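# Fold glasses, close their case, leave it flat

## Task

The glasses sit in a case that is open. Fold both of their temple arms in, close the case with the glasses inside, and make sure the shut case rests flat on the table. The result must hold by itself: once the robot lets go, the case has to stay closed, flat and with the glasses inside. Nothing may be knocked or placed off the table.

## Robot and tools

Robot: two arms, left_arm and right_arm, each with a parallel two-finger gripper and a wrist camera. The bases sit at left_arm (-0.036, +0.314, 0) m and right_arm (+0.032, -0.329, 0) m, both nearly unrotated. The scene frame has its origin on the table top midway between the arms. +x points out across the table, +z points up, and left_arm is on the +y side. The names left and right say nothing about which side of an image something is on.

Gripper axes: the fingers extend along the gripper's +z and close together along its y axis. end_effector_position is the point between the finger pads, about 1 cm short of the fingertips. Joint ranges (rad), base to hand: waist -2.880..2.880, shoulder 0..3.142, elbow 0..3.019, wrist pitch -1.693..1.571, wrist yaw -1.571..1.571, wrist roll -2.094..2.094.

The 14-number row, used by both motion tools: first the seven numbers for left_arm, then seven for right_arm. Each block is dx, dy, dz, rx, ry, rz, opening, and every value lies in [-1, 1]. Always send all 14, even if one arm should not move. dx..rz are an offset, not a pose. They are expressed in that gripper's own axes and counted from the gripper's pose in the most recent result that shows it. Before any such result exists in the scene, and for the second or later call within one reply, they count from where the arm is when the command starts. Scale: 1.0 equals 0.6 m of travel or 180 degrees of turn. rx, ry, rz form a single rotation vector. The opening is absolute: +1 is fully open (0.094 m), -1 is shut.

execute_actions(actions, pictures): actions is a list holding at most one item. An empty list only reports the current state. An item {"rows": [...], "steps": n} is a motion of up to 15 control steps, each 1/30 s long; steps defaults to 15. There can be up to 15 rows, one per step, and the final row repeats if rows run out. Every row is measured from the same reference pose, so rows do not add up. An item {"steps": n} with no rows is a wait of up to 300 steps, counted from the previous result, so your thinking time is included. pictures (true or false) controls whether camera images come back. A refused call moves nothing.

move(target, speed): target is one 14-number row as above. Each gripper travels in a straight line toward its target, and both finish together. The motion lasts 0.5 to 10 s and is cut off after 10 s. speed is in m/s, from 0.002 to 0.5, default 0.25, and turning is capped at twice that value in rad/s. The opening is sent when the move begins. The path ignores obstacles and the other arm. The arm can trail behind the path, drift off it, or overshoot the speed, especially when it is stretched out. Faster contact hits harder, and aiming deeper past a contact presses harder. The result includes a "move:" line giving the ending: done, off_target, moving, held or fault. An arm not named in that line finished fine. The line also names limits: paced means the pose sent was clipped, and held means some steps were blocked, after which the arm may jump quickly. The result gives each gripper's remaining distance to its target but no per-step readings.

wait(seconds): 0 to 10 s, with nothing new commanded. zoom_image(camera, region): camera is cam_left_wrist or cam_right_wrist. region is [x0, y0, x1, y1] in image pixels, origin at the top-left, at most 504x504. Both cameras are 616x616 fisheye, and calibration data is supplied. read_manual(section): returns only the licence texts. finished_scene(scene): pass the current scene number. It closes the scene for good and reports success. Always answer with a tool call, because a reply without one ends everything.

Reading results: the state line gives each gripper's position in metres and its quaternion (wxyz) in the scene frame; the reported position may be off at long reach. grip_measured uses the same scale as the commanded opening, and the last Joint positions value is the opening in metres. Readings can be off by about 1 mm. Other lines: "pose unreachable" (the clearance check altered or blocked a command for the named arm), HELD (steps that were not sent), "Hand target" (where the controller is currently driving), joint torques (noisy and offset), MOTOR HOT from 85 °C, and FAULT or OVER-TEMPERATURE FAULT (at 100 °C the arm lets go and drops).

Motion details: on each step the commanded pose is clipped to within 70 mm and 16 degrees of the measured pose. After an action ends, the arm continues only up to that last clipped pose, so check the result and send the remainder. Arms often stop a centimetre or more low, and repeated zero offsets let them sag further. To keep an arm in place, send the correction back to its desired pose in the first call of a reply and zeros in later calls, aiming higher if it still droops. Zero offsets are not a pause; they pull the arm back to its reference pose.

Gripping: to hold an object, command an opening about 0.03 below grip_measured, or less for a lighter grip. Pad force is roughly 50-62 N and weaker on parts thinner than about 2 mm. Held parts may be tugged briefly, and loose objects may be nudged.

Avoid: letting the arms collide or press on each other, knocking anything off the table, dropping or slamming things, fast or deep pushes into contact, and holding loads for long periods, which heats the motors. Before calling finished_scene, release the case and check that it stays shut and flat with the glasses inside.

Each tool is called after "Request:" by a JSON object that holds its "name" and its "arguments".

## Session

Request:
{"name": "execute_actions", "arguments": {"actions": []}}

Scene clock: 0.00 s of 5000.00 s.
left_arm: end_effector_position=(+0.5439, +0.4462, +0.2366) grip_measured=+1.000 end_effector_quat_wxyz=(+0.647, -0.609, +0.453, +0.076) | right_arm: end_effector_position=(+0.4955, -0.1239, +0.3908) grip_measured=+1.000 end_effector_quat_wxyz=(+0.180, -0.104, +0.731, +0.650)
Joint positions: left_arm=[-0.104  1.629  1.02   0.294 -1.057 -1.091  0.094] | right_arm=[ 0.085  1.341  1.135 -0.21  -1.342  0.753  0.094]
Joint velocities: left_arm=[ 0.005 -0.015 -0.012 -0.012 -0.037 -0.022  0.   ] | right_arm=[-0.005  0.005 -0.002 -0.012 -0.051 -0.051  0.   ]
Joint torques (N m, as the arm reports them, + toward a larger angle): no reading
Motor temperatures (°C, as the motors report them): left_arm=[23 26 30 23 22 25] | right_arm=[21 26 26 24 22 22]
Hand target (left_arm): +0.550, +0.446, +0.255; +0.656, -0.611, +0.439, +0.063
Hand target (right_arm): +0.499, -0.124, +0.404; +0.191, -0.114, +0.728, +0.649
camera_calibration (this result's frames):
cam_left_wrist: T_world_to_cam=[[0.656851, -0.226967, 0.71905, -0.424597], [0.186718, -0.874959, -0.446747, 0.396525], [0.730536, 0.427705, -0.532339, -0.338718], [0, 0, 0, 1]] pos_world=[0.452304, 0.395445, 0.302139]
cam_right_wrist: T_world_to_cam=[[0.37063, -0.119532, -0.921057, 0.160675], [-0.817233, -0.51318, -0.262253, 0.449715], [-0.44132, 0.849917, -0.287885, 0.563745], [0, 0, 0, 1]] pos_world=[0.556763, -0.229146, 0.428224]

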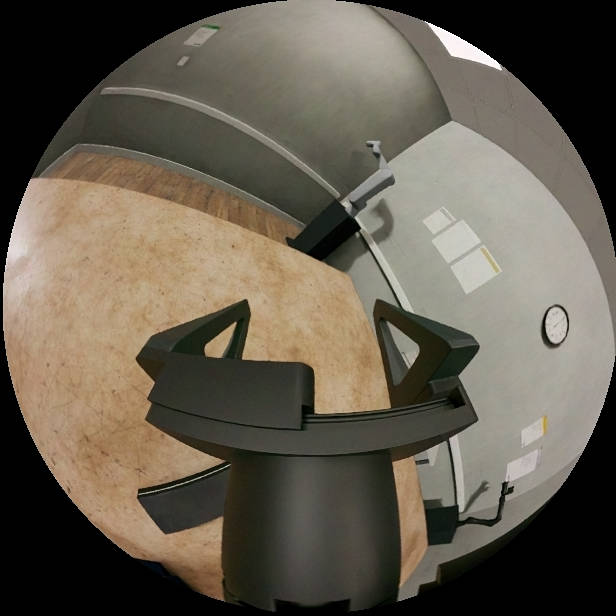

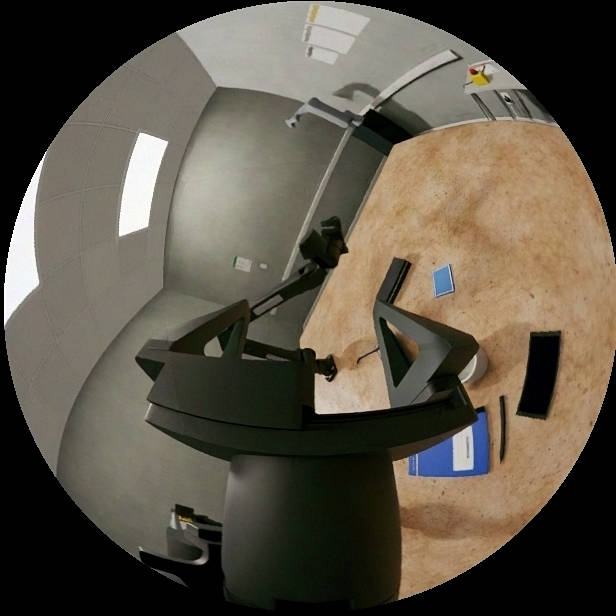

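Request:
{"name": "move", "arguments": {"target": [-0.143,0.175,-0.515,0.17,0.374,0.418,-1,0.42,-0.04,0.14,0.454,-0.01,-0.047,-1], "speed": 0.3}}

Scene clock: 9.67 s of 5000.00 s.
left_arm: end_effector_position=(+0.2647, +0.2554, +0.2403) grip_measured=-0.994 end_effector_quat_wxyz=(+0.224, -0.009, +0.974, +0.009) | right_arm: end_effector_position=(+0.2773, -0.0338, +0.2392) grip_measured=-0.996 end_effector_quat_wxyz=(+0.249, -0.009, +0.968, -0.015)
Joint positions: left_arm=[-0.343  0.845  0.853 -1.147 -0.138 -0.257  0.   ] | right_arm=[ 1.079  1.192  1.071 -1.218  0.451  1.002  0.   ]
Joint velocities: left_arm=[ 0.005 -0.024 -0.012  0.002  0.007  0.022 -0.   ] | right_arm=[-0.024  0.005 -0.002  0.002 -0.051  0.051 -0.001]
Joint torques (N m, as the arm reports them, + toward a larger angle): left_arm=[ 0.49 -3.1  15.55  0.6  -0.12  0.04] | right_arm=[ 0.96 -5.33 13.03  0.34  0.62  0.09]
Motor temperatures (°C, as the motors report them): left_arm=[23 27 33 23 22 25] | right_arm=[21 26 31 24 22 22]
Hand target (left_arm): +0.273, +0.251, +0.274; +0.255, -0.002, +0.967, -0.000
Hand target (right_arm): +0.284, -0.022, +0.260; +0.259, +0.001, +0.966, +0.002
Off the commanded pose (left_arm): 0.029 m, 4 deg.
Off the commanded pose (right_arm): 0.025 m, 2 deg.
After step 90, 3.00 s passed at rest.
move: off_target (left_arm, right_arm)
camera_calibration (this result's frames):
cam_left_wrist: T_world_to_cam=[[0.0345466, -0.99896, -0.0297574, 0.254602], [-0.983489, -0.0392739, 0.176656, 0.229891], [-0.177641, 0.0231632, -0.983823, 0.401021], [0, 0, 0, 1]] pos_world=[0.288538, 0.254077, 0.361498]
cam_right_wrist: T_world_to_cam=[[0.000537752, -0.999912, 0.0132849, -0.038005], [-0.992315, 0.0011103, 0.123736, 0.251506], [-0.12374, -0.0132493, -0.992226, 0.398453], [0, 0, 0, 1]] pos_world=[0.298898, -0.0330016, 0.36474]

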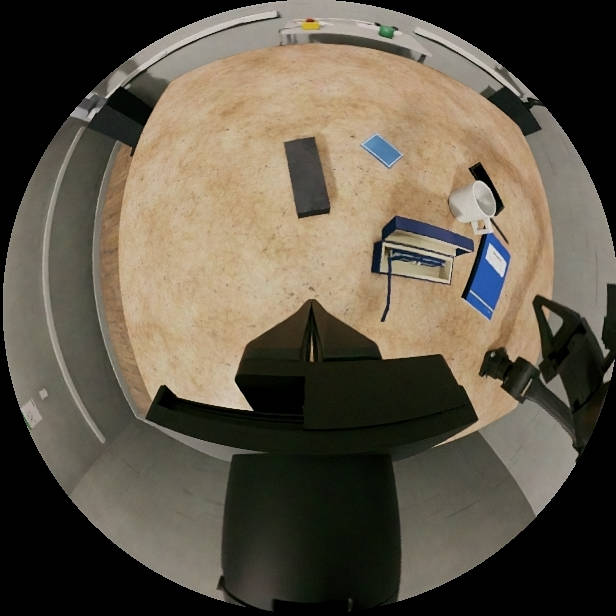

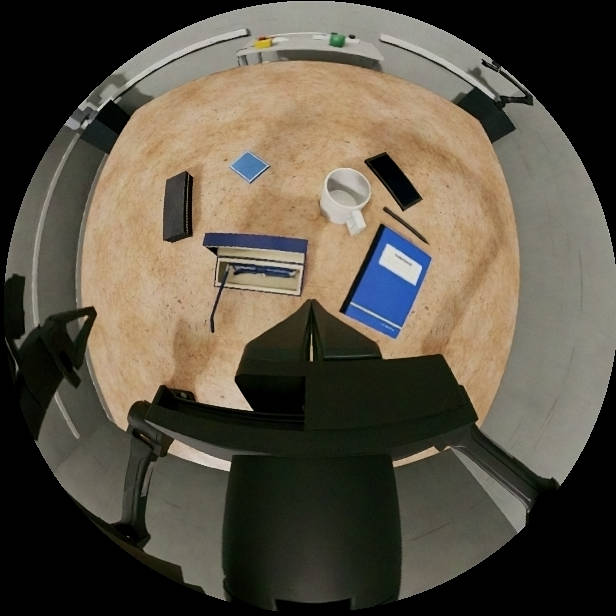

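Request:
{"name": "move", "arguments": {"target": [-0.05,0.27,0.03,0,0,0,-1,0.072,0.3,0.125,0.02,0.155,0.08,-0.2]}}

Scene clock: 17.07 s of 5000.00 s.
left_arm: end_effector_position=(+0.2762, +0.4126, +0.2080) grip_measured=-0.994 end_effector_quat_wxyz=(+0.184, -0.015, +0.983, +0.005) | right_arm: end_effector_position=(+0.2699, +0.1256, +0.1301) grip_measured=-0.202 end_effector_quat_wxyz=(+0.005, +0.120, +0.992, -0.034)
Joint positions: left_arm=[ 0.293  0.967  0.853 -1.104  0.116  0.315  0.   ] | right_arm=[ 1.104  1.769  1.469 -1.33   0.032  1.341  0.037]
Joint velocities: left_arm=[ 0.005 -0.024 -0.012 -0.007  0.007 -0.007  0.001] | right_arm=[ 0.005  0.005 -0.042 -0.002  0.007  0.051  0.   ]
Joint torques (N m, as the arm reports them, + toward a larger angle): left_arm=[ 1.31 -3.34 15.21  1.54  0.06  0.07] | right_arm=[  1.3  -12.7   11.75  -0.42  -0.01   0.13]
Motor temperatures (°C, as the motors report them): left_arm=[23 27 35 23 22 25] | right_arm=[21 26 34 24 22 22]
Hand target (left_arm): +0.296, +0.420, +0.239; +0.220, -0.007, +0.975, +0.018
Hand target (right_arm): +0.273, +0.142, +0.144; +0.009, +0.123, +0.992, -0.017
Off the commanded pose (left_arm): 0.038 m, 5 deg.
Off the commanded pose (right_arm): 0.024 m, 2 deg.
After step 90, 2.73 s passed at rest.
move: off_target (left_arm, right_arm)
camera_calibration (this result's frames):
cam_left_wrist: T_world_to_cam=[[0.0445265, -0.998798, -0.0204962, 0.405571], [-0.965368, -0.0482974, 0.256384, 0.235279], [-0.257066, 0.00837051, -0.966358, 0.392034], [0, 0, 0, 1]] pos_world=[0.30985, 0.413166, 0.326836]
cam_right_wrist: T_world_to_cam=[[-0.256362, -0.965204, 0.0515774, 0.182832], [-0.785349, 0.239105, 0.571012, 0.11354], [-0.563476, 0.10588, -0.81932, 0.372647], [0, 0, 0, 1]] pos_world=[0.346017, 0.109866, 0.231055]

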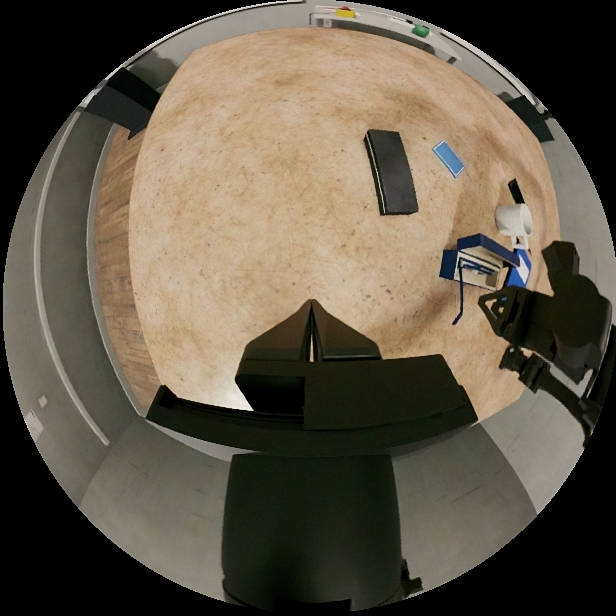

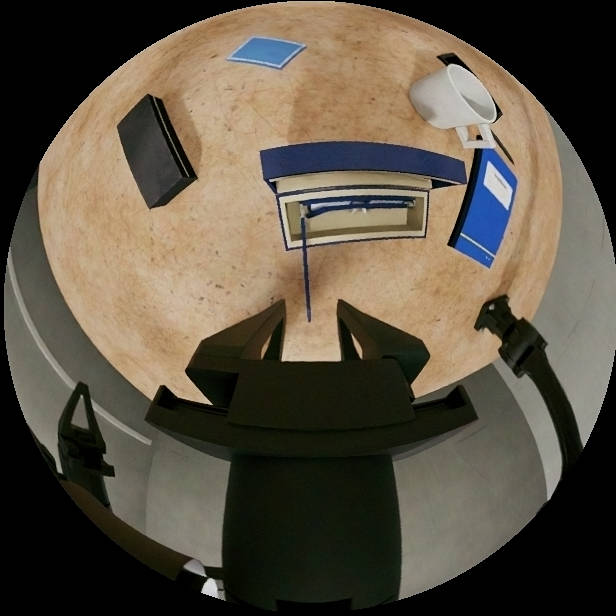

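Request:
{"name": "move", "arguments": {"target": [-0.03,0,-0.03,0,0,0,-1,0.008,0.033,0.085,-0.015,0,-0.02,-0.2], "speed": 0.1}}

Request:
{"name": "zoom_image", "arguments": {"camera": "cam_left_wrist", "region": [400,200,560,360]}}

Scene clock: 21.80 s of 5000.00 s.
left_arm: end_effector_position=(+0.2706, +0.4093, +0.2055) grip_measured=-0.994 end_effector_quat_wxyz=(+0.166, -0.015, +0.986, -0.002) | right_arm: end_effector_position=(+0.2749, +0.1393, +0.0873) grip_measured=-0.202 end_effector_quat_wxyz=(+0.010, +0.100, +0.995, -0.006)
Joint positions: left_arm=[ 0.29   0.975  0.86  -1.143  0.115  0.314  0.   ] | right_arm=[ 1.104  1.81   1.408 -1.174  0.024  1.3    0.037]
Joint velocities: left_arm=[-0.034 -0.015  0.002 -0.007  0.022 -0.022 -0.   ] | right_arm=[-0.005 -0.005 -0.007  0.007  0.022 -0.037 -0.   ]
Joint torques (N m, as the arm reports them, + toward a larger angle): left_arm=[ 0.53 -2.35 15.13  0.47 -0.14 -0.18] | right_arm=[  1.42 -12.74   7.42   0.57  -0.02  -0.12]
Motor temperatures (°C, as the motors report them): left_arm=[23 27 36 23 22 25] | right_arm=[21 27 34 24 22 22]
Hand target (left_arm): +0.286, +0.412, +0.231; +0.185, -0.015, +0.983, +0.005
Hand target (right_arm): +0.270, +0.142, +0.078; +0.007, +0.088, +0.996, -0.010
Off the commanded pose (left_arm): 0.030 m, 2 deg.
Off the commanded pose (right_arm): 0.011 m, 1 deg.
After step 90, 0.77 s passed at rest.
move: off_target (left_arm, right_arm)
camera_calibration (this result's frames):
cam_left_wrist: T_world_to_cam=[[0.0414043, -0.999111, -0.00788771, 0.400876], [-0.955171, -0.0418971, 0.293074, 0.217373], [-0.293144, -0.00460042, -0.956057, 0.401185], [0, 0, 0, 1]] pos_world=[0.308636, 0.411473, 0.323012]
cam_right_wrist: T_world_to_cam=[[-0.216657, -0.976242, -0.00325527, 0.194965], [-0.803196, 0.176355, 0.569013, 0.152446], [-0.55492, 0.125895, -0.822322, 0.334045], [0, 0, 0, 1]] pos_world=[0.350052, 0.121393, 0.188583]

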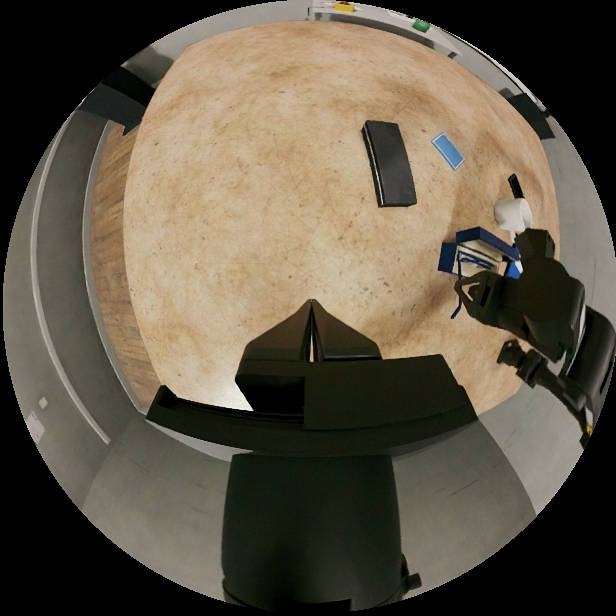

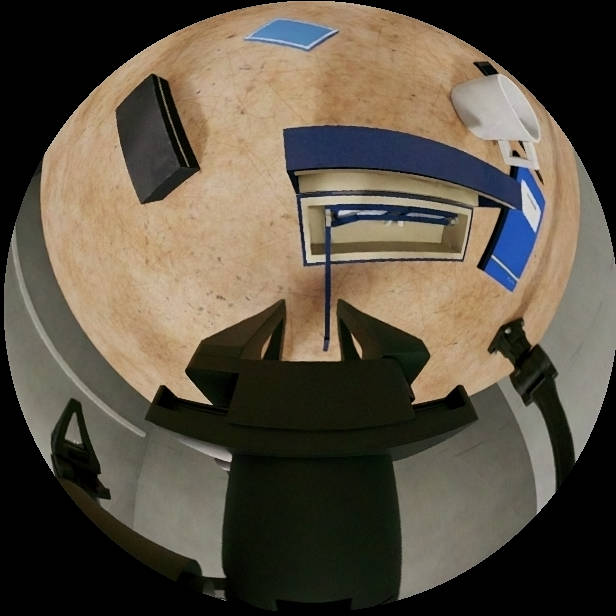

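Region (400, 200, 560, 360) of cam_left_wrist's 616x616 image, scaled by 3.150, with more detail than that image has.

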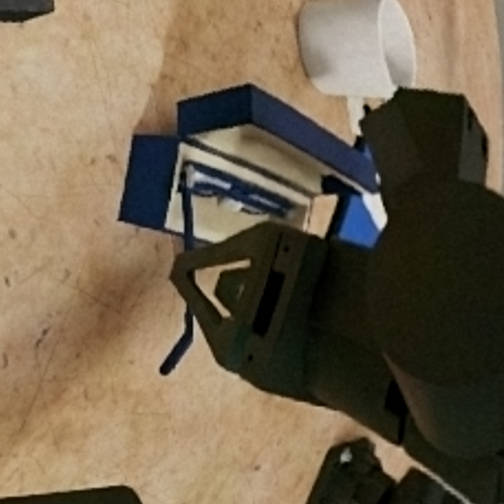

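Request:
{"name": "move", "arguments": {"target": [0,0,0,0,0,0,-1,0.022,-0.02,0.035,0,0,0,-0.2], "speed": 0.07}}

Request:
{"name": "move", "arguments": {"target": [0,0,0,0,0,0,-1,0,0,0,0,0,0,-1]}}

Scene clock: 27.93 s of 5000.00 s.
left_arm: end_effector_position=(+0.2706, +0.4093, +0.2055) grip_measured=-0.994 end_effector_quat_wxyz=(+0.166, -0.015, +0.986, -0.002) | right_arm: end_effector_position=(+0.2627, +0.1268, +0.0615) grip_measured=-0.202 end_effector_quat_wxyz=(+0.007, +0.097, +0.995, -0.015)
Joint positions: left_arm=[ 0.29   0.975  0.86  -1.143  0.115  0.314  0.   ] | right_arm=[ 1.115  1.81   1.333 -1.118  0.024  1.305  0.037]
Joint velocities: left_arm=[ 0.015 -0.005 -0.022 -0.002 -0.022 -0.095 -0.   ] | right_arm=[-0.015 -0.005 -0.017 -0.012  0.007  0.007 -0.001]
Joint torques (N m, as the arm reports them, + toward a larger angle): left_arm=[ 1.26 -3.57  9.41  0.92 -0.02 -0.04] | right_arm=[  1.34 -14.32   6.88   0.54   0.13   0.11]
Motor temperatures (°C, as the motors report them): left_arm=[23 26 37 23 22 25] | right_arm=[21 27 33 24 22 22]
Hand target (left_arm): +0.271, +0.409, +0.205; +0.166, -0.015, +0.986, -0.002
Hand target (right_arm): +0.260, +0.130, +0.066; +0.010, +0.100, +0.995, -0.006
Off the commanded pose (left_arm): 0.000 m, 0 deg.
Off the commanded pose (right_arm): 0.006 m, 1 deg.
After step 90, 2.33 s passed at rest.
move: done
camera_calibration (this result's frames):
cam_left_wrist: T_world_to_cam=[[0.0414043, -0.999111, -0.00788771, 0.400876], [-0.955171, -0.0418971, 0.293074, 0.217373], [-0.293144, -0.00460042, -0.956057, 0.401185], [0, 0, 0, 1]] pos_world=[0.308636, 0.411473, 0.323012]
cam_right_wrist: T_world_to_cam=[[-0.211018, -0.977371, 0.0147676, 0.17756], [-0.799495, 0.181267, 0.572669, 0.157652], [-0.562387, 0.109037, -0.819653, 0.311551], [0, 0, 0, 1]] pos_world=[0.338723, 0.110994, 0.162459]

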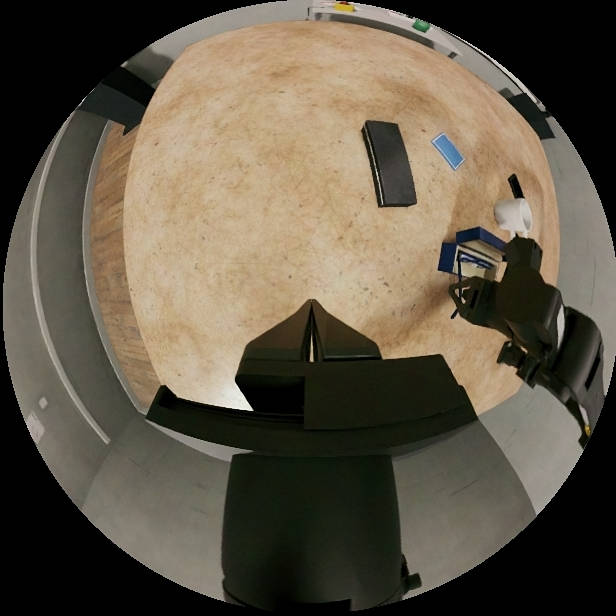

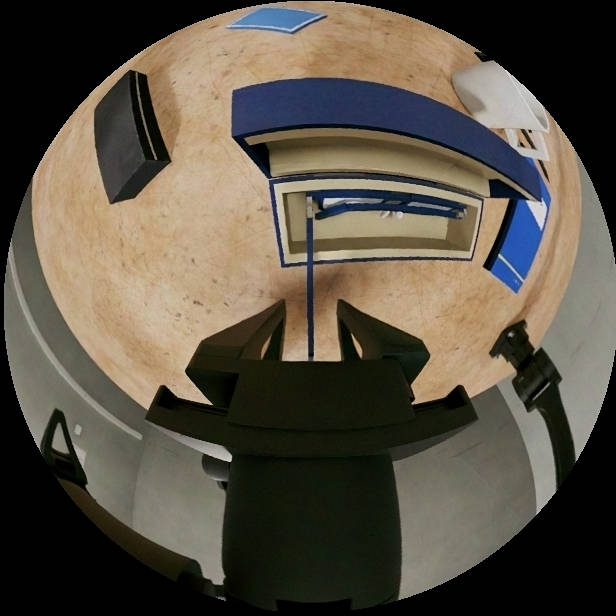

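Scene clock: 28.43 s of 5000.00 s.
left_arm: end_effector_position=(+0.2706, +0.4093, +0.2055) grip_measured=-0.994 end_effector_quat_wxyz=(+0.166, -0.015, +0.986, -0.002) | right_arm: end_effector_position=(+0.2627, +0.1268, +0.0615) grip_measured=-0.949 end_effector_quat_wxyz=(+0.007, +0.097, +0.995, -0.015)
Joint positions: left_arm=[ 0.29   0.975  0.86  -1.143  0.115  0.314  0.   ] | right_arm=[ 1.115  1.81   1.333 -1.118  0.024  1.305  0.002]
Joint velocities: left_arm=[-0.015  0.005 -0.007  0.002 -0.066  0.007  0.   ] | right_arm=[-0.005 -0.015  0.007 -0.012  0.022 -0.066  0.   ]
Joint torques (N m, as the arm reports them, + toward a larger angle): left_arm=[ 1.17 -3.42  9.46  0.79 -0.03 -0.05] | right_arm=[  0.79 -13.22   7.3    0.16   0.15  -0.02]
Motor temperatures (°C, as the motors report them): left_arm=[23 26 37 23 22 25] | right_arm=[21 27 33 24 22 22]
Hand target (left_arm): +0.271, +0.409, +0.205; +0.166, -0.015, +0.986, -0.002
Hand target (right_arm): +0.263, +0.127, +0.061; +0.007, +0.097, +0.995, -0.015
Off the commanded pose (left_arm): 0.000 m, 0 deg.
Off the commanded pose (right_arm): 0.000 m, 0 deg.
move: done
camera_calibration (this result's frames):
cam_left_wrist: T_world_to_cam=[[0.0414043, -0.999111, -0.00788771, 0.400876], [-0.955171, -0.0418971, 0.293074, 0.217373], [-0.293144, -0.00460042, -0.956057, 0.401185], [0, 0, 0, 1]] pos_world=[0.308636, 0.411473, 0.323012]
cam_right_wrist: T_world_to_cam=[[-0.211018, -0.977371, 0.0147676, 0.17756], [-0.799495, 0.181267, 0.572669, 0.157652], [-0.562387, 0.109037, -0.819653, 0.311551], [0, 0, 0, 1]] pos_world=[0.338723, 0.110994, 0.162459]

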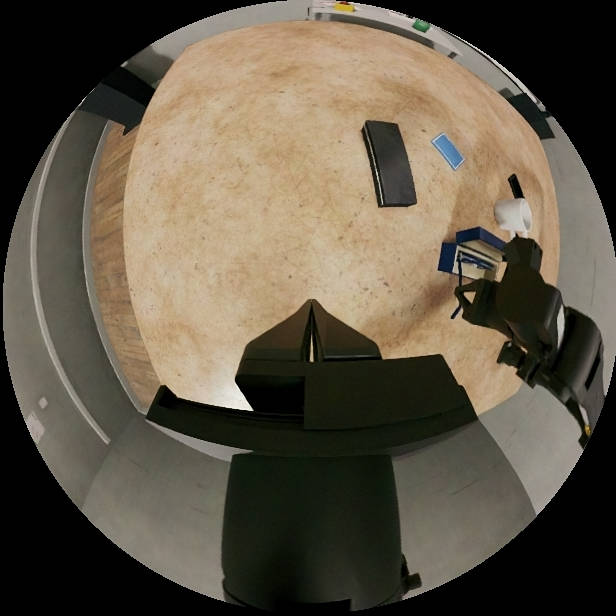

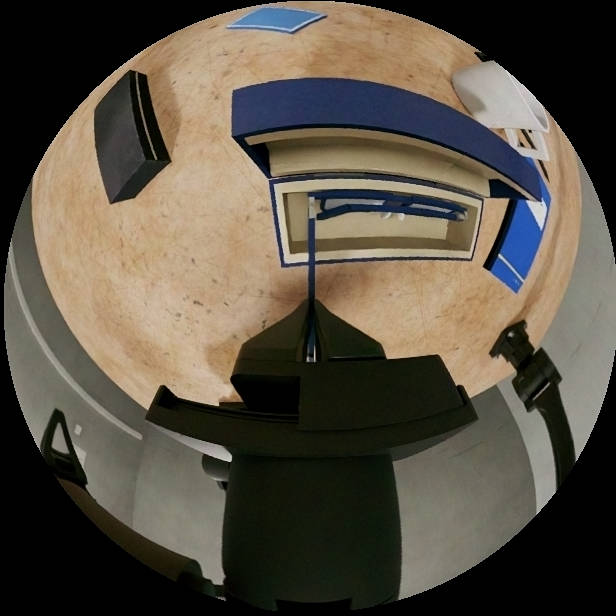

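Request:
{"name": "move", "arguments": {"target": [0,0,0,0,0,0,-1,-0.022,-0.06,-0.04,0,0,-0.19,-1], "speed": 0.08}}

Request:
{"name": "move", "arguments": {"target": [0,0,0,0,0,0,-1,-0.02,-0.06,-0.02,0,0,-0.17,-1], "speed": 0.08}}

Request:
{"name": "zoom_image", "arguments": {"camera": "cam_left_wrist", "region": [400,200,560,360]}}

Scene clock: 37.00 s of 5000.00 s.
left_arm: end_effector_position=(+0.2706, +0.4093, +0.2055) grip_measured=-0.994 end_effector_quat_wxyz=(+0.166, -0.015, +0.986, -0.002) | right_arm: end_effector_position=(+0.2661, +0.0947, +0.0774) grip_measured=-0.949 end_effector_quat_wxyz=(-0.001, -0.196, +0.980, -0.021)
Joint positions: left_arm=[ 0.29   0.975  0.86  -1.143  0.115  0.314  0.   ] | right_arm=[ 1.079  1.734  1.273 -1.143  0.024  0.681  0.002]
Joint velocities: left_arm=[ 0.005 -0.015 -0.012 -0.032  0.037  0.007  0.   ] | right_arm=[-0.024 -0.005 -0.002 -0.002 -0.022 -0.037 -0.   ]
Joint torques (N m, as the arm reports them, + toward a larger angle): left_arm=[ 1.11 -3.52  9.43  0.87 -0.03 -0.05] | right_arm=[  0.09 -14.22   6.99  -0.12   0.16  -0.21]
Motor temperatures (°C, as the motors report them): left_arm=[23 26 36 23 22 25] | right_arm=[21 28 31 24 22 22]
Hand target (left_arm): +0.271, +0.409, +0.205; +0.166, -0.015, +0.986, -0.002
Hand target (right_arm): +0.269, +0.090, +0.087; +0.002, -0.200, +0.980, -0.017
Off the commanded pose (left_arm): 0.000 m, 0 deg.
Off the commanded pose (right_arm): 0.011 m, 1 deg.
After step 90, 1.50 s passed at rest.
move: off_target (right_arm)
camera_calibration (this result's frames):
cam_left_wrist: T_world_to_cam=[[0.0414043, -0.999111, -0.00788771, 0.400876], [-0.955171, -0.0418971, 0.293074, 0.217373], [-0.293144, -0.00460042, -0.956057, 0.401185], [0, 0, 0, 1]] pos_world=[0.308636, 0.411473, 0.323012]
cam_right_wrist: T_world_to_cam=[[0.36653, -0.930034, 0.0263038, -0.0123978], [-0.753334, -0.280063, 0.595023, 0.186756], [-0.546025, -0.237909, -0.803278, 0.357307], [0, 0, 0, 1]] pos_world=[0.340333, 0.12578, 0.176219]

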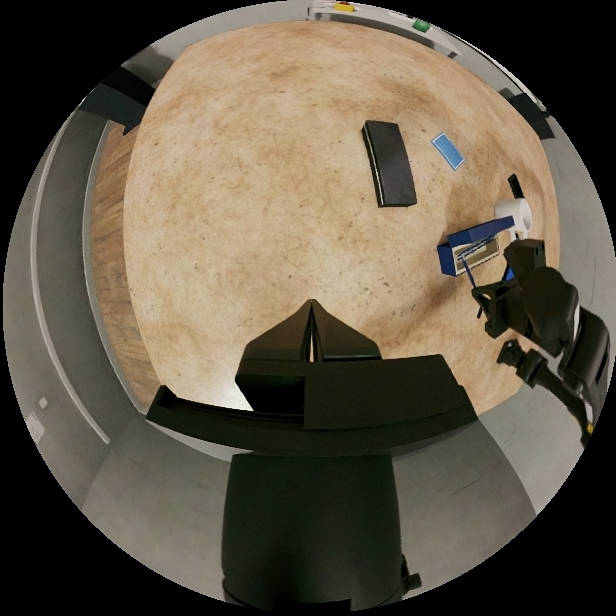

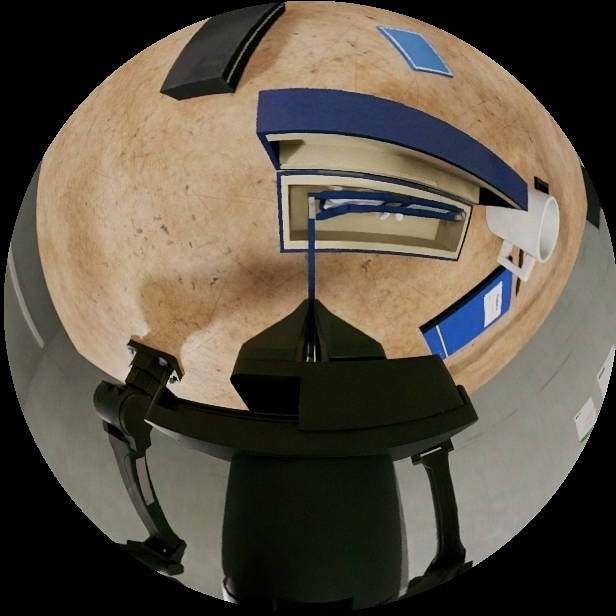

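Scene clock: 40.70 s of 5000.00 s.
left_arm: end_effector_position=(+0.2706, +0.4093, +0.2055) grip_measured=-0.994 end_effector_quat_wxyz=(+0.166, -0.015, +0.986, -0.002) | right_arm: end_effector_position=(+0.2891, +0.0715, +0.0811) grip_measured=-0.949 end_effector_quat_wxyz=(-0.013, -0.443, +0.896, -0.022)
Joint positions: left_arm=[ 0.29   0.975  0.86  -1.143  0.115  0.314  0.   ] | right_arm=[ 1.013  1.717  1.26  -1.158  0.024  0.091  0.002]
Joint velocities: left_arm=[-0.005  0.005  0.017  0.007  0.051  0.066 -0.   ] | right_arm=[-0.015  0.005  0.007  0.012 -0.037 -0.095  0.   ]
Joint torques (N m, as the arm reports them, + toward a larger angle): left_arm=[ 1.22 -3.5   9.48  0.85 -0.02 -0.04] | right_arm=[  0.17 -13.86   7.    -0.09   0.17  -0.16]
Motor temperatures (°C, as the motors report them): left_arm=[23 26 35 23 22 25] | right_arm=[21 28 31 24 22 22]
Hand target (left_arm): +0.271, +0.409, +0.205; +0.166, -0.015, +0.986, -0.002
Hand target (right_arm): +0.291, +0.067, +0.091; -0.007, -0.448, +0.894, -0.019
Off the commanded pose (left_arm): 0.000 m, 0 deg.
Off the commanded pose (right_arm): 0.011 m, 1 deg.
move: off_target (right_arm)
camera_calibration (this result's frames):
cam_left_wrist: T_world_to_cam=[[0.0414043, -0.999111, -0.00788771, 0.400876], [-0.955171, -0.0418971, 0.293074, 0.217373], [-0.293144, -0.00460042, -0.956057, 0.401185], [0, 0, 0, 1]] pos_world=[0.308636, 0.411473, 0.323012]
cam_right_wrist: T_world_to_cam=[[0.78326, -0.621511, 0.0150654, -0.18407], [-0.495057, -0.608871, 0.619834, 0.142174], [-0.376061, -0.49295, -0.784588, 0.33487], [0, 0, 0, 1]] pos_world=[0.340491, 0.137238, 0.177384]

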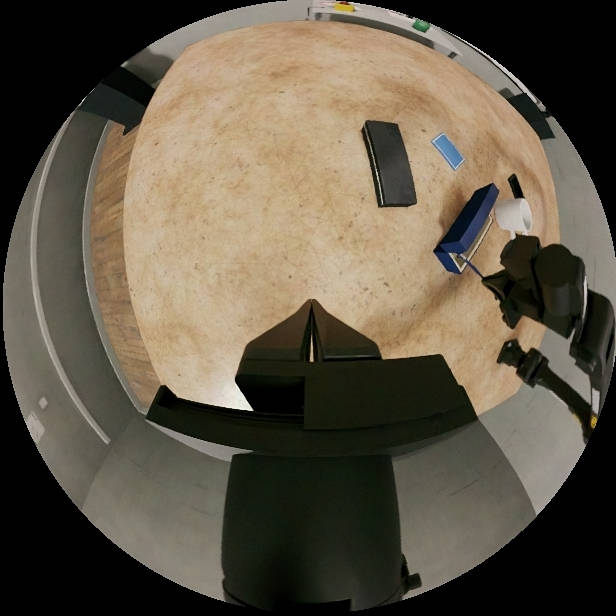

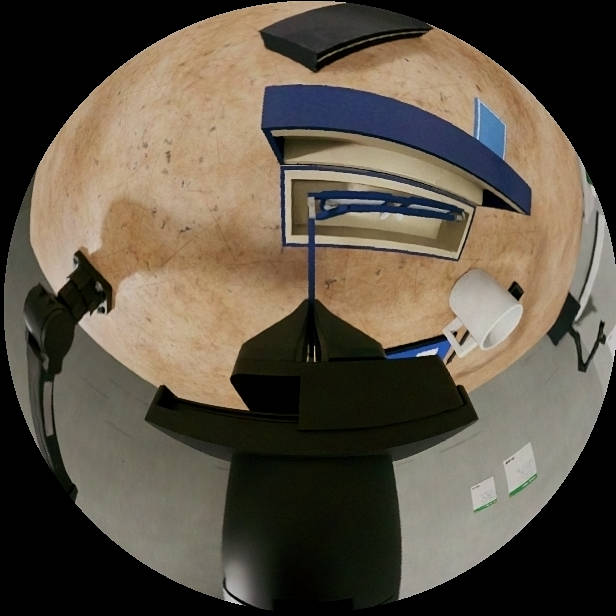

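Region (400, 200, 560, 360) of cam_left_wrist's 616x616 image, scaled by 3.150, with more detail than that image has.

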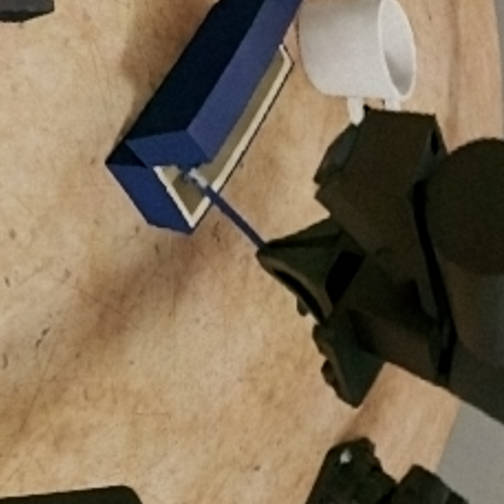

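Request:
{"name": "move", "arguments": {"target": [0.1,-0.39,0.25,0.155,-0.272,0.16,0.9,0,-0.04,-0.015,0,0,0,-1], "speed": 0.2}}

Scene clock: 62.37 s of 5000.00 s.
left_arm: end_effector_position=(+0.2692, +0.1677, +0.0481) grip_measured=+0.898 end_effector_quat_wxyz=(+0.546, +0.254, +0.775, -0.192) | right_arm: end_effector_position=(+0.3023, +0.0586, +0.0813) grip_measured=-0.949 end_effector_quat_wxyz=(-0.019, -0.444, +0.896, -0.025)
Joint positions: left_arm=[-0.336  1.538  0.062  1.115  0.369  0.114  0.089] | right_arm=[ 0.975  1.717  1.26  -1.172  0.024  0.053  0.002]
Joint velocities: left_arm=[-0.015 -0.005 -0.007  0.007 -0.037 -0.022  0.   ] | right_arm=[-0.005  0.005 -0.007  0.002 -0.066  0.007 -0.001]
Joint torques (N m, as the arm reports them, + toward a larger angle): left_arm=[ 0.5  -3.04  1.92  2.57 -0.14 -0.09] | right_arm=[ -0.06 -13.04   8.16  -0.17   0.15  -0.12]
Motor temperatures (°C, as the motors report them): left_arm=[23 26 34 24 22 25] | right_arm=[21 29 31 24 22 22]
Hand target (left_arm): +0.267, +0.167, +0.049; +0.549, +0.251, +0.773, -0.195
Hand target (right_arm): +0.308, +0.057, +0.091; -0.013, -0.443, +0.896, -0.022
Off the commanded pose (left_arm): 0.006 m, 1 deg.
Off the commanded pose (right_arm): 0.011 m, 1 deg.
After step 90, 15.27 s passed at rest.
move: off_target (right_arm)
camera_calibration (this result's frames):
cam_left_wrist: T_world_to_cam=[[-0.586314, -0.809872, 0.0184979, 0.294287], [-0.672693, 0.474025, -0.568142, 0.130922], [0.451354, -0.345553, -0.822723, 0.099493], [0, 0, 0, 1]] pos_world=[0.215708, 0.210655, 0.150793]
cam_right_wrist: T_world_to_cam=[[0.783603, -0.621095, 0.0144285, -0.202493], [-0.488809, -0.602037, 0.631361, 0.137523], [-0.383449, -0.501789, -0.775355, 0.335615], [0, 0, 0, 1]] pos_world=[0.354587, 0.125434, 0.176316]

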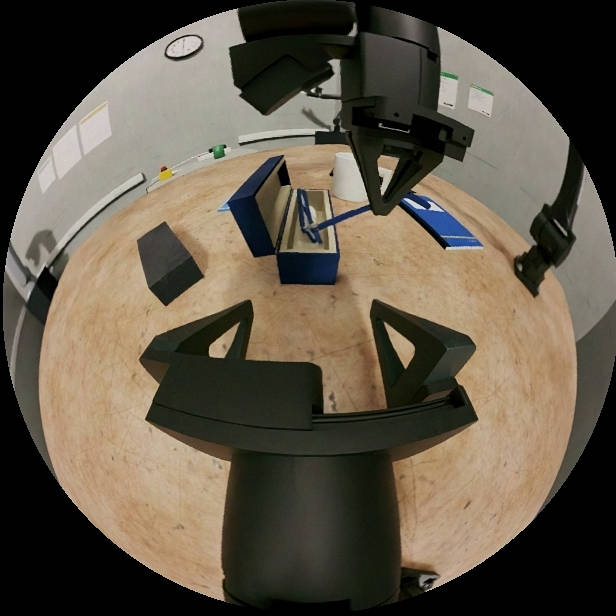

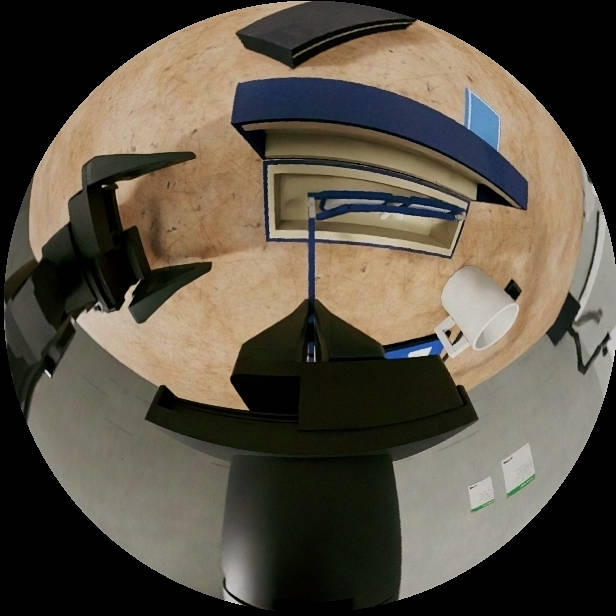

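Request:
{"name": "move", "arguments": {"target": [-0.023,0.005,0.125,0,0,0,0.9,0,0.015,0.0,0,0,0,-1], "speed": 0.07}}

Scene clock: 67.07 s of 5000.00 s.
left_arm: end_effector_position=(+0.3234, +0.1283, +0.0348) grip_measured=+0.898 end_effector_quat_wxyz=(+0.546, +0.254, +0.775, -0.189) | right_arm: end_effector_position=(+0.2984, +0.0612, +0.0813) grip_measured=-0.949 end_effector_quat_wxyz=(-0.019, -0.445, +0.895, -0.025)
Joint positions: left_arm=[-0.436  1.699  0.232  1.115  0.271  0.082  0.089] | right_arm=[ 0.985  1.717  1.26  -1.172  0.024  0.059  0.002]
Joint velocities: left_arm=[-0.015 -0.024 -0.017 -0.007 -0.081  0.007  0.   ] | right_arm=[ 0.005 -0.005 -0.017  0.002 -0.037  0.007 -0.001]
Joint torques (N m, as the arm reports them, + toward a larger angle): left_arm=[ 0.37 -5.56  4.3   1.51 -0.16 -0.15] | right_arm=[  1.5  -12.14   7.49   0.15   0.01   0.08]
Motor temperatures (°C, as the motors report them): left_arm=[23 26 33 24 22 25] | right_arm=[21 29 31 24 22 22]
Hand target (left_arm): +0.330, +0.123, +0.035; +0.547, +0.253, +0.775, -0.193
Hand target (right_arm): +0.295, +0.064, +0.081; -0.019, -0.444, +0.896, -0.025
Off the commanded pose (left_arm): 0.009 m, 0 deg.
Off the commanded pose (right_arm): 0.004 m, 0 deg.
After step 90, 0.30 s passed at rest.
move: done
camera_calibration (this result's frames):
cam_left_wrist: T_world_to_cam=[[-0.584451, -0.81131, 0.0138756, 0.294172], [-0.673452, 0.47546, -0.566039, 0.178496], [0.452636, -0.340167, -0.824261, 0.0494591], [0, 0, 0, 1]] pos_world=[0.269751, 0.170622, 0.137721]
cam_right_wrist: T_world_to_cam=[[0.785733, -0.61839, 0.014791, -0.198645], [-0.486982, -0.603667, 0.631216, 0.136806], [-0.381409, -0.50317, -0.775466, 0.334956], [0, 0, 0, 1]] pos_world=[0.350459, 0.128286, 0.176331]

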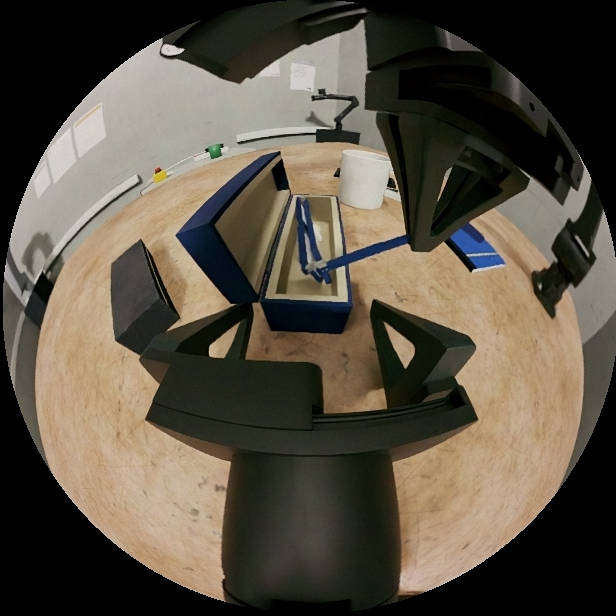

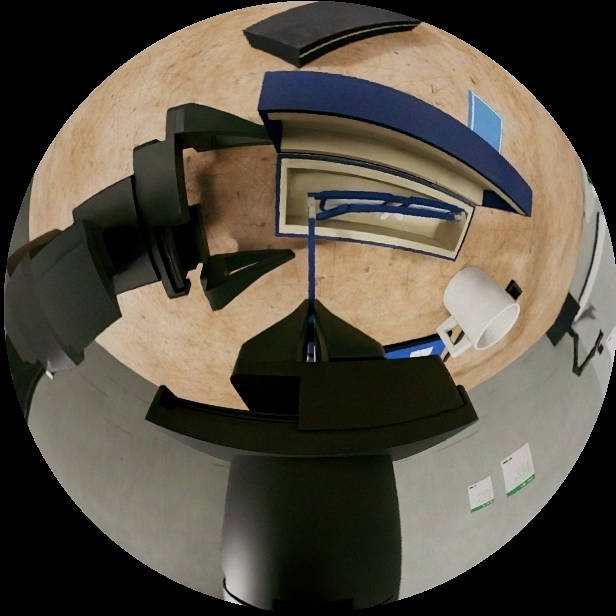

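Request:
{"name": "move", "arguments": {"target": [0.012,0.008,0.04,0,0,0,0.8,0,0,0.02,0,0,0,-1], "speed": 0.04}}

Request:
{"name": "move", "arguments": {"target": [0,0,0,0,0,0,0.1,0,0,0,0,0,0,-1]}}

Scene clock: 70.90 s of 5000.00 s.
left_arm: end_effector_position=(+0.3375, +0.1236, +0.0196) grip_measured=+0.802 end_effector_quat_wxyz=(+0.542, +0.254, +0.779, -0.188) | right_arm: end_effector_position=(+0.2981, +0.0608, +0.0771) grip_measured=-0.949 end_effector_quat_wxyz=(-0.016, -0.445, +0.895, -0.023)
Joint positions: left_arm=[-0.436  1.785  0.277  1.145  0.268  0.082  0.085] | right_arm=[ 0.985  1.717  1.248 -1.153  0.024  0.059  0.002]
Joint velocities: left_arm=[-0.024 -0.005 -0.002 -0.002  0.007 -0.007 -0.001] | right_arm=[-0.005 -0.015  0.002 -0.002 -0.051  0.007  0.001]
Joint torques (N m, as the arm reports them, + toward a larger angle): left_arm=[ 0.77 -5.46  3.48  2.3  -0.13 -0.06] | right_arm=[  0.71 -11.26   6.86   0.66   0.06  -0.03]
Motor temperatures (°C, as the motors report them): left_arm=[23 26 33 24 22 25] | right_arm=[21 29 31 24 22 22]
Hand target (left_arm): +0.342, +0.120, +0.019; +0.546, +0.254, +0.775, -0.189
Hand target (right_arm): +0.298, +0.060, +0.069; -0.019, -0.445, +0.895, -0.025
Off the commanded pose (left_arm): 0.006 m, 1 deg.
Off the commanded pose (right_arm): 0.008 m, 0 deg.
move: done
camera_calibration (this result's frames):
cam_left_wrist: T_world_to_cam=[[-0.582086, -0.812981, 0.0154317, 0.298081], [-0.680424, 0.47661, -0.556656, 0.183602], [0.445196, -0.334522, -0.8306, 0.0308636], [0, 0, 0, 1]] pos_world=[0.284696, 0.165152, 0.123239]
cam_right_wrist: T_world_to_cam=[[0.78568, -0.618468, 0.01429, -0.198561], [-0.489249, -0.607056, 0.626193, 0.140385], [-0.378606, -0.498979, -0.779537, 0.330566], [0, 0, 0, 1]] pos_world=[0.349843, 0.127364, 0.172618]

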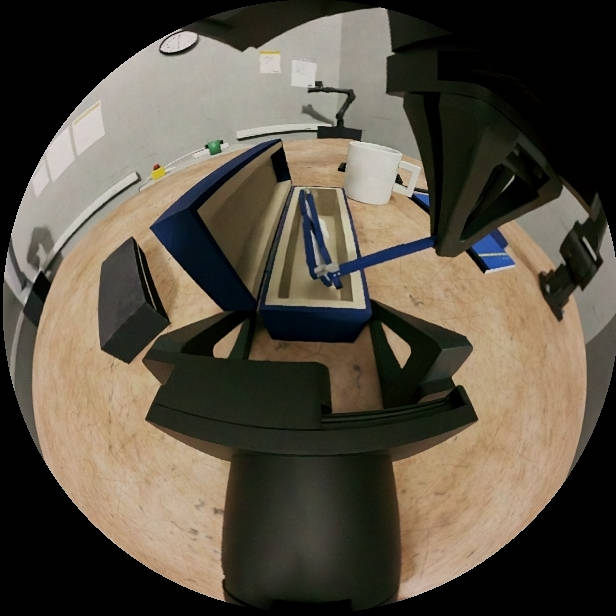

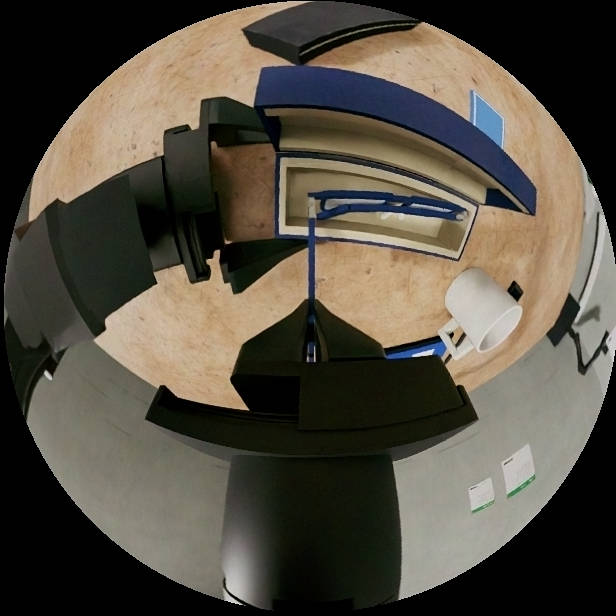

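Scene clock: 71.40 s of 5000.00 s.
left_arm: end_effector_position=(+0.3374, +0.1235, +0.0196) grip_measured=+0.221 end_effector_quat_wxyz=(+0.542, +0.254, +0.779, -0.188) | right_arm: end_effector_position=(+0.2981, +0.0608, +0.0771) grip_measured=-0.949 end_effector_quat_wxyz=(-0.016, -0.445, +0.895, -0.023)
Joint positions: left_arm=[-0.436  1.785  0.277  1.145  0.268  0.082  0.057] | right_arm=[ 0.985  1.717  1.248 -1.153  0.024  0.059  0.002]
Joint velocities: left_arm=[-0.015  0.015 -0.002 -0.007 -0.007 -0.037 -0.001] | right_arm=[ 0.005 -0.005 -0.002 -0.012 -0.022  0.022  0.   ]
Joint torques (N m, as the arm reports them, + toward a larger angle): left_arm=[ 1.17 -6.8   2.23  1.77 -0.08 -0.04] | right_arm=[  0.78 -12.01   7.4    0.17   0.06  -0.02]
Motor temperatures (°C, as the motors report them): left_arm=[23 26 33 24 22 25] | right_arm=[21 29 31 24 22 22]
Hand target (left_arm): +0.337, +0.124, +0.020; +0.542, +0.254, +0.779, -0.187
Hand target (right_arm): +0.298, +0.061, +0.077; -0.016, -0.445, +0.895, -0.023
Off the commanded pose (left_arm): 0.000 m, 0 deg.
Off the commanded pose (right_arm): 0.000 m, 0 deg.
move: done
camera_calibration (this result's frames):
cam_left_wrist: T_world_to_cam=[[-0.582484, -0.8127, 0.0152044, 0.29812], [-0.680098, 0.47703, -0.556695, 0.183445], [0.445173, -0.334606, -0.830578, 0.0308855], [0, 0, 0, 1]] pos_world=[0.284661, 0.165108, 0.123243]
cam_right_wrist: T_world_to_cam=[[0.78568, -0.618468, 0.01429, -0.198561], [-0.489249, -0.607056, 0.626193, 0.140385], [-0.378606, -0.498979, -0.779537, 0.330566], [0, 0, 0, 1]] pos_world=[0.349843, 0.127364, 0.172618]

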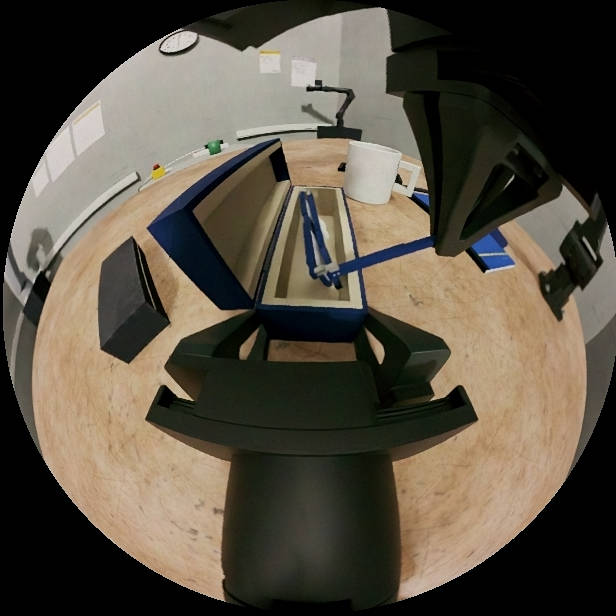

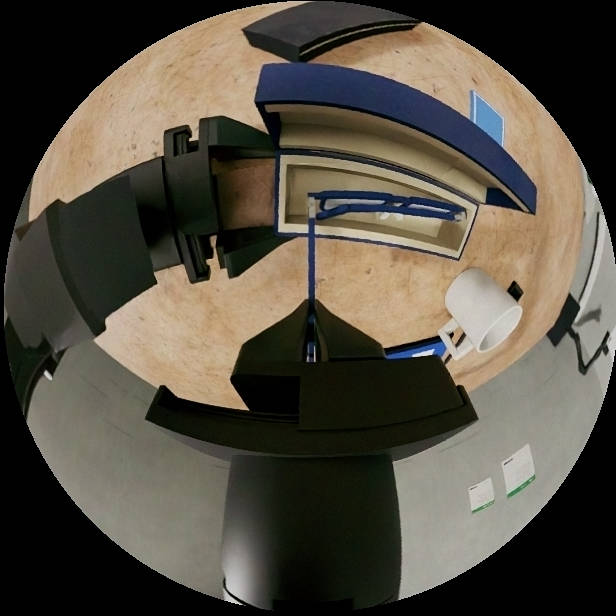

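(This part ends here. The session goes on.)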